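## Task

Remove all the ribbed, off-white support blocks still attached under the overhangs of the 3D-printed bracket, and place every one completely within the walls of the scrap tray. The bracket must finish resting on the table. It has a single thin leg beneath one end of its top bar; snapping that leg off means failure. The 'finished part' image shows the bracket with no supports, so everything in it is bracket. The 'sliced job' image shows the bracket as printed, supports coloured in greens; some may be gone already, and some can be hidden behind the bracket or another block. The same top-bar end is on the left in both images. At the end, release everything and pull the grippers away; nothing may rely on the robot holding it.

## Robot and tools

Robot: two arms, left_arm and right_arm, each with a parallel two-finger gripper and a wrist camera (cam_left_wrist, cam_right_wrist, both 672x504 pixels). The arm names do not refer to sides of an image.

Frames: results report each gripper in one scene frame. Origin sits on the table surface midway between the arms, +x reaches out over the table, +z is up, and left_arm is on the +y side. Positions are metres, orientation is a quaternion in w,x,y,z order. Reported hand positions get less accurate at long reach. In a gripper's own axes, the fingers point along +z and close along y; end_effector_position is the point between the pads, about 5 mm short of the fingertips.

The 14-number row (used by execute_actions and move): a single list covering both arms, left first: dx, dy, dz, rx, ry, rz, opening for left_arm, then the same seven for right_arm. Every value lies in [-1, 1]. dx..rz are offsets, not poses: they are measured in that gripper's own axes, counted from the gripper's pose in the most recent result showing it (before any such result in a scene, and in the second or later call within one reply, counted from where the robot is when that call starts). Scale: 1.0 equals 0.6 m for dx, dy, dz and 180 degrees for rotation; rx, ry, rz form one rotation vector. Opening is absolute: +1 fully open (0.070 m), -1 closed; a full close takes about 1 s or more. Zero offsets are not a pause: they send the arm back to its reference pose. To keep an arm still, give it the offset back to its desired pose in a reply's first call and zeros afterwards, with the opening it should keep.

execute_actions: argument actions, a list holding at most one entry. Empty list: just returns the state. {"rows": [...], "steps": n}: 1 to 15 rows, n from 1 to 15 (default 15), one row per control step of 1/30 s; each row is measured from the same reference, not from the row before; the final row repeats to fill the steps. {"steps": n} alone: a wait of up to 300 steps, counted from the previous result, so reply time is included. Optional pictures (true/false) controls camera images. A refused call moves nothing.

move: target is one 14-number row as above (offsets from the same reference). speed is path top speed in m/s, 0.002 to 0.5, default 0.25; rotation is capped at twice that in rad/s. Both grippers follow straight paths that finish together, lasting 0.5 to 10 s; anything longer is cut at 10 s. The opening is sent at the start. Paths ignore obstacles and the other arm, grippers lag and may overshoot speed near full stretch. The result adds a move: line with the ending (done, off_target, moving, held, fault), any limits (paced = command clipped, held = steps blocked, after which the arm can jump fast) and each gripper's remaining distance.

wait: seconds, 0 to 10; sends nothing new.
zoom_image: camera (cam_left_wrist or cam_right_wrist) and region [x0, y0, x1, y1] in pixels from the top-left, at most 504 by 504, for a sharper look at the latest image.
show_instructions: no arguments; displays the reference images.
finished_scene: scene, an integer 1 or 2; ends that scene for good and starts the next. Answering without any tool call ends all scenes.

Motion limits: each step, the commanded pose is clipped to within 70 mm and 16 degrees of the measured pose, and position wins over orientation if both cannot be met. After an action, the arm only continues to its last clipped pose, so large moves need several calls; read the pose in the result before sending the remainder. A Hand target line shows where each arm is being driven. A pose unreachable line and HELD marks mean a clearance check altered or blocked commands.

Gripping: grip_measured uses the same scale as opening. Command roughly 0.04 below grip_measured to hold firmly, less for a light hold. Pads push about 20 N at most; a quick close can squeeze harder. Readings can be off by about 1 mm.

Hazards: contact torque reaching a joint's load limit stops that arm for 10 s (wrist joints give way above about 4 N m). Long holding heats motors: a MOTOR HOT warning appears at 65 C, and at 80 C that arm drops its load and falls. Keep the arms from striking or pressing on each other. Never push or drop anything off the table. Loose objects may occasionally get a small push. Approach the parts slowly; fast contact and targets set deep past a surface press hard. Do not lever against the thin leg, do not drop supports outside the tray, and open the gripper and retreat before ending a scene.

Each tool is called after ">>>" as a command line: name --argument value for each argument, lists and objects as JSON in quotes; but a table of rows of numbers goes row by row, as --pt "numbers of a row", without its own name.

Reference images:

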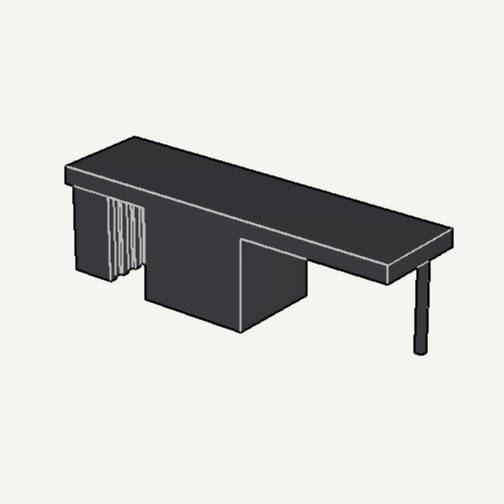

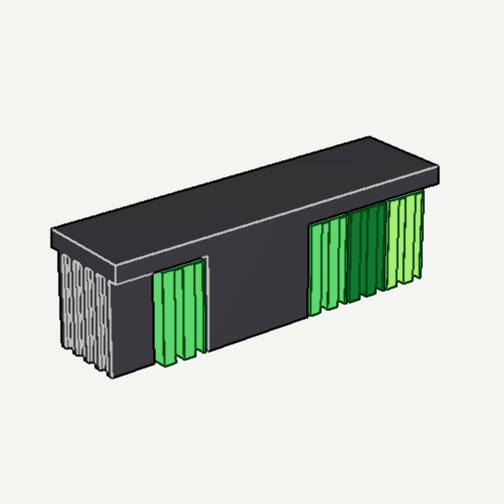

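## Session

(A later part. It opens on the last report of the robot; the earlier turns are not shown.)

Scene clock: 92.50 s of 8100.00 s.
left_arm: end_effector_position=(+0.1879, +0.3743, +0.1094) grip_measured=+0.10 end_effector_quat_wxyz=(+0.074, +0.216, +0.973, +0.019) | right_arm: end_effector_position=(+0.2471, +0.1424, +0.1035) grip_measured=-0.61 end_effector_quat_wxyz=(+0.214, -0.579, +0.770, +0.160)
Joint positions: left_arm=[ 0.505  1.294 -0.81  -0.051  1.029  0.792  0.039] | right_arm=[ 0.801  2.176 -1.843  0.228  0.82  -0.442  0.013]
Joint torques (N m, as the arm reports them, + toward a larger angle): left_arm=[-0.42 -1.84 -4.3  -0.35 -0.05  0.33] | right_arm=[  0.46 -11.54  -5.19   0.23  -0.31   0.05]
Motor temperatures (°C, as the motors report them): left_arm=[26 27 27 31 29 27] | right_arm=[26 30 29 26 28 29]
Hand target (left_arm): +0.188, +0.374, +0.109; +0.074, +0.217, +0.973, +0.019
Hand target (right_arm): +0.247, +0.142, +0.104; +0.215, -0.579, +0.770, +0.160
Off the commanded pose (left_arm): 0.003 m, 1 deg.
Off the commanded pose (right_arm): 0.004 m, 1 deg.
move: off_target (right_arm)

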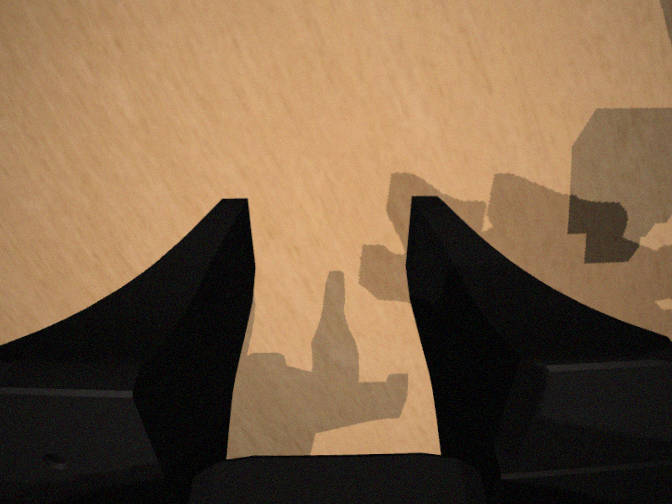

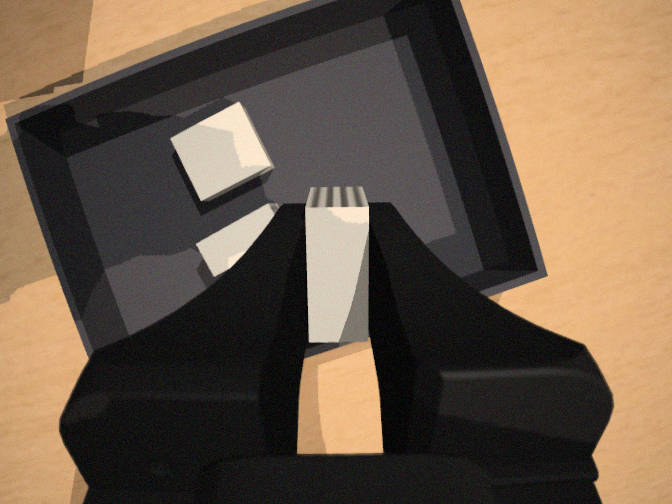

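>>> move --target '[0,0,0,0,0,0,0.1,0,-0.008,0.122,0,0,-0.04,-0.75]' --speed 0.1

>>> execute_actions --actions '[{"rows":[[0,0,0,0,0,0,0.1,0,0,0,0,0,0,-0.4]],"steps":8}]' --pictures false

>>> move --target '[0,0,0,0,0,0,0.1,0,0,-0.22,0,0,0,-0.4]'

Scene clock: 94.50 s of 8100.00 s.
left_arm: end_effector_position=(+0.1880, +0.3742, +0.1094) grip_measured=+0.10 end_effector_quat_wxyz=(+0.074, +0.217, +0.973, +0.019) | right_arm: end_effector_position=(+0.2620, +0.1767, +0.0393) grip_measured=-0.61 end_effector_quat_wxyz=(+0.224, -0.626, +0.732, +0.146)
Joint positions: left_arm=[ 0.505  1.294 -0.81  -0.051  1.029  0.793  0.038] | right_arm=[ 0.817  2.391 -1.984  0.234  0.745 -0.572  0.013]
Joint torques (N m, as the arm reports them, + toward a larger angle): left_arm=[ 0.58 -2.34 -3.62  0.03 -0.05 -0.21] | right_arm=[  1.58 -13.64  -6.66   0.35  -0.17   0.28]
Motor temperatures (°C, as the motors report them): left_arm=[26 27 27 31 29 27] | right_arm=[26 31 29 26 28 29]
Hand target (left_arm): +0.188, +0.374, +0.109; +0.074, +0.216, +0.973, +0.019
Hand target (right_arm): +0.262, +0.177, +0.040; +0.224, -0.626, +0.732, +0.146
Off the commanded pose (left_arm): 0.000 m, 0 deg.
Off the commanded pose (right_arm): 0.002 m, 0 deg.
move: done

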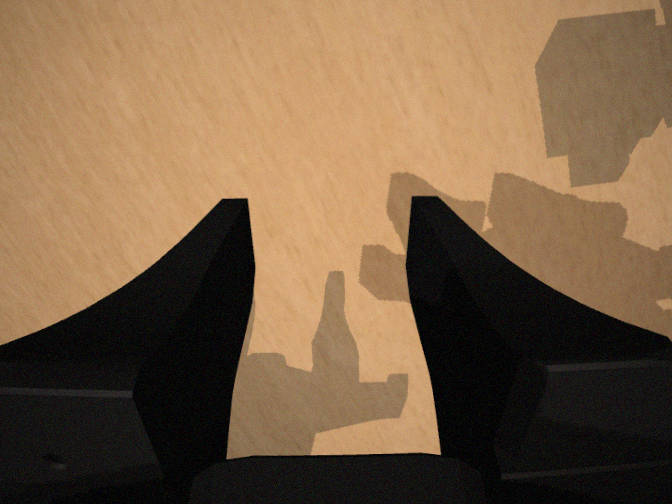

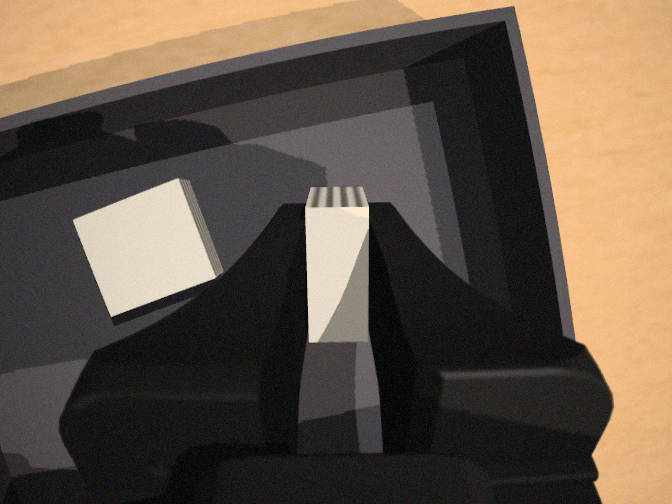

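Scene clock: 94.77 s of 8100.00 s.
left_arm: end_effector_position=(+0.1880, +0.3742, +0.1094) grip_measured=+0.10 end_effector_quat_wxyz=(+0.074, +0.216, +0.973, +0.019) | right_arm: end_effector_position=(+0.2620, +0.1767, +0.0393) grip_measured=-0.40 end_effector_quat_wxyz=(+0.224, -0.626, +0.732, +0.146)
Joint positions: left_arm=[ 0.505  1.294 -0.81  -0.051  1.029  0.793  0.039] | right_arm=[ 0.817  2.391 -1.984  0.234  0.746 -0.572  0.021]
Joint torques (N m, as the arm reports them, + toward a larger angle): left_arm=[ 0.49 -2.34 -3.7   0.03 -0.05 -0.14] | right_arm=[  1.71 -12.79  -6.74   0.36  -0.26   0.15]
Motor temperatures (°C, as the motors report them): left_arm=[26 27 27 31 29 27] | right_arm=[26 31 29 26 28 29]
Hand target (left_arm): +0.188, +0.374, +0.109; +0.074, +0.217, +0.973, +0.019
Hand target (right_arm): +0.262, +0.177, +0.039; +0.224, -0.626, +0.732, +0.146
Off the commanded pose (left_arm): 0.000 m, 0 deg.
Off the commanded pose (right_arm): 0.000 m, 0 deg.
Steps of this call (steps 1 to 8: all 8 steps of this action). Readings (end_effector_position):
1: left_arm (+0.1880, +0.3742, +0.1094) | right_arm (+0.2620, +0.1767, +0.0393)
2: left_arm (+0.1880, +0.3742, +0.1094) | right_arm (+0.2620, +0.1767, +0.0393)
4: left_arm (+0.1880, +0.3742, +0.1094) | right_arm (+0.2620, +0.1767, +0.0393)
8: the state above

Scene clock: 96.00 s of 8100.00 s.
left_arm: end_effector_position=(+0.1880, +0.3742, +0.1094) grip_measured=+0.10 end_effector_quat_wxyz=(+0.074, +0.216, +0.973, +0.019) | right_arm: end_effector_position=(+0.2436, +0.1123, +0.1535) grip_measured=-0.40 end_effector_quat_wxyz=(+0.224, -0.627, +0.732, +0.145)
Joint positions: left_arm=[ 0.505  1.294 -0.81  -0.051  1.029  0.793  0.039] | right_arm=[ 0.767  2.045 -1.819  0.227  0.933 -0.58   0.021]
Joint torques (N m, as the arm reports them, + toward a larger angle): left_arm=[ 0.47 -2.36 -3.58 -0.01 -0.05 -0.11] | right_arm=[ 1.3  -8.92 -5.03  0.2  -0.41  0.08]
Motor temperatures (°C, as the motors report them): left_arm=[26 27 27 31 29 27] | right_arm=[26 31 29 26 28 29]
Hand target (left_arm): +0.188, +0.374, +0.109; +0.074, +0.216, +0.973, +0.019
Hand target (right_arm): +0.243, +0.113, +0.154; +0.224, -0.627, +0.732, +0.146
Off the commanded pose (left_arm): 0.000 m, 0 deg.
Off the commanded pose (right_arm): 0.002 m, 0 deg.
move: done

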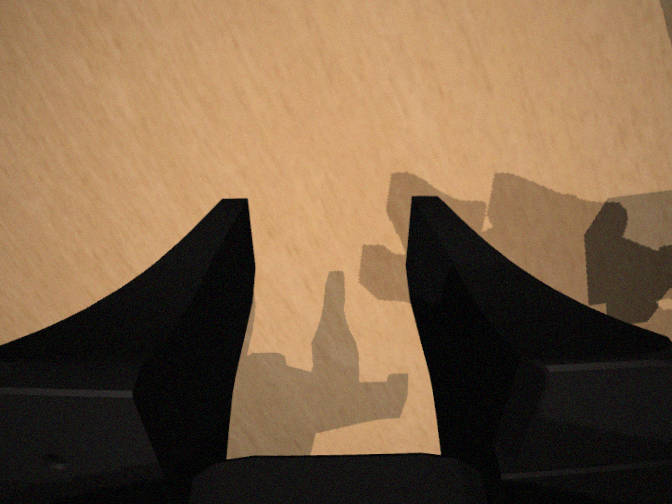

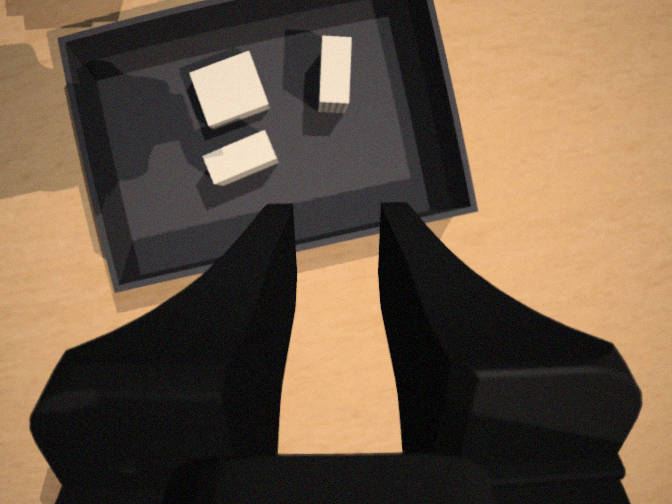

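>>> finished_scene --scene 1

The scene is finished: the task was done.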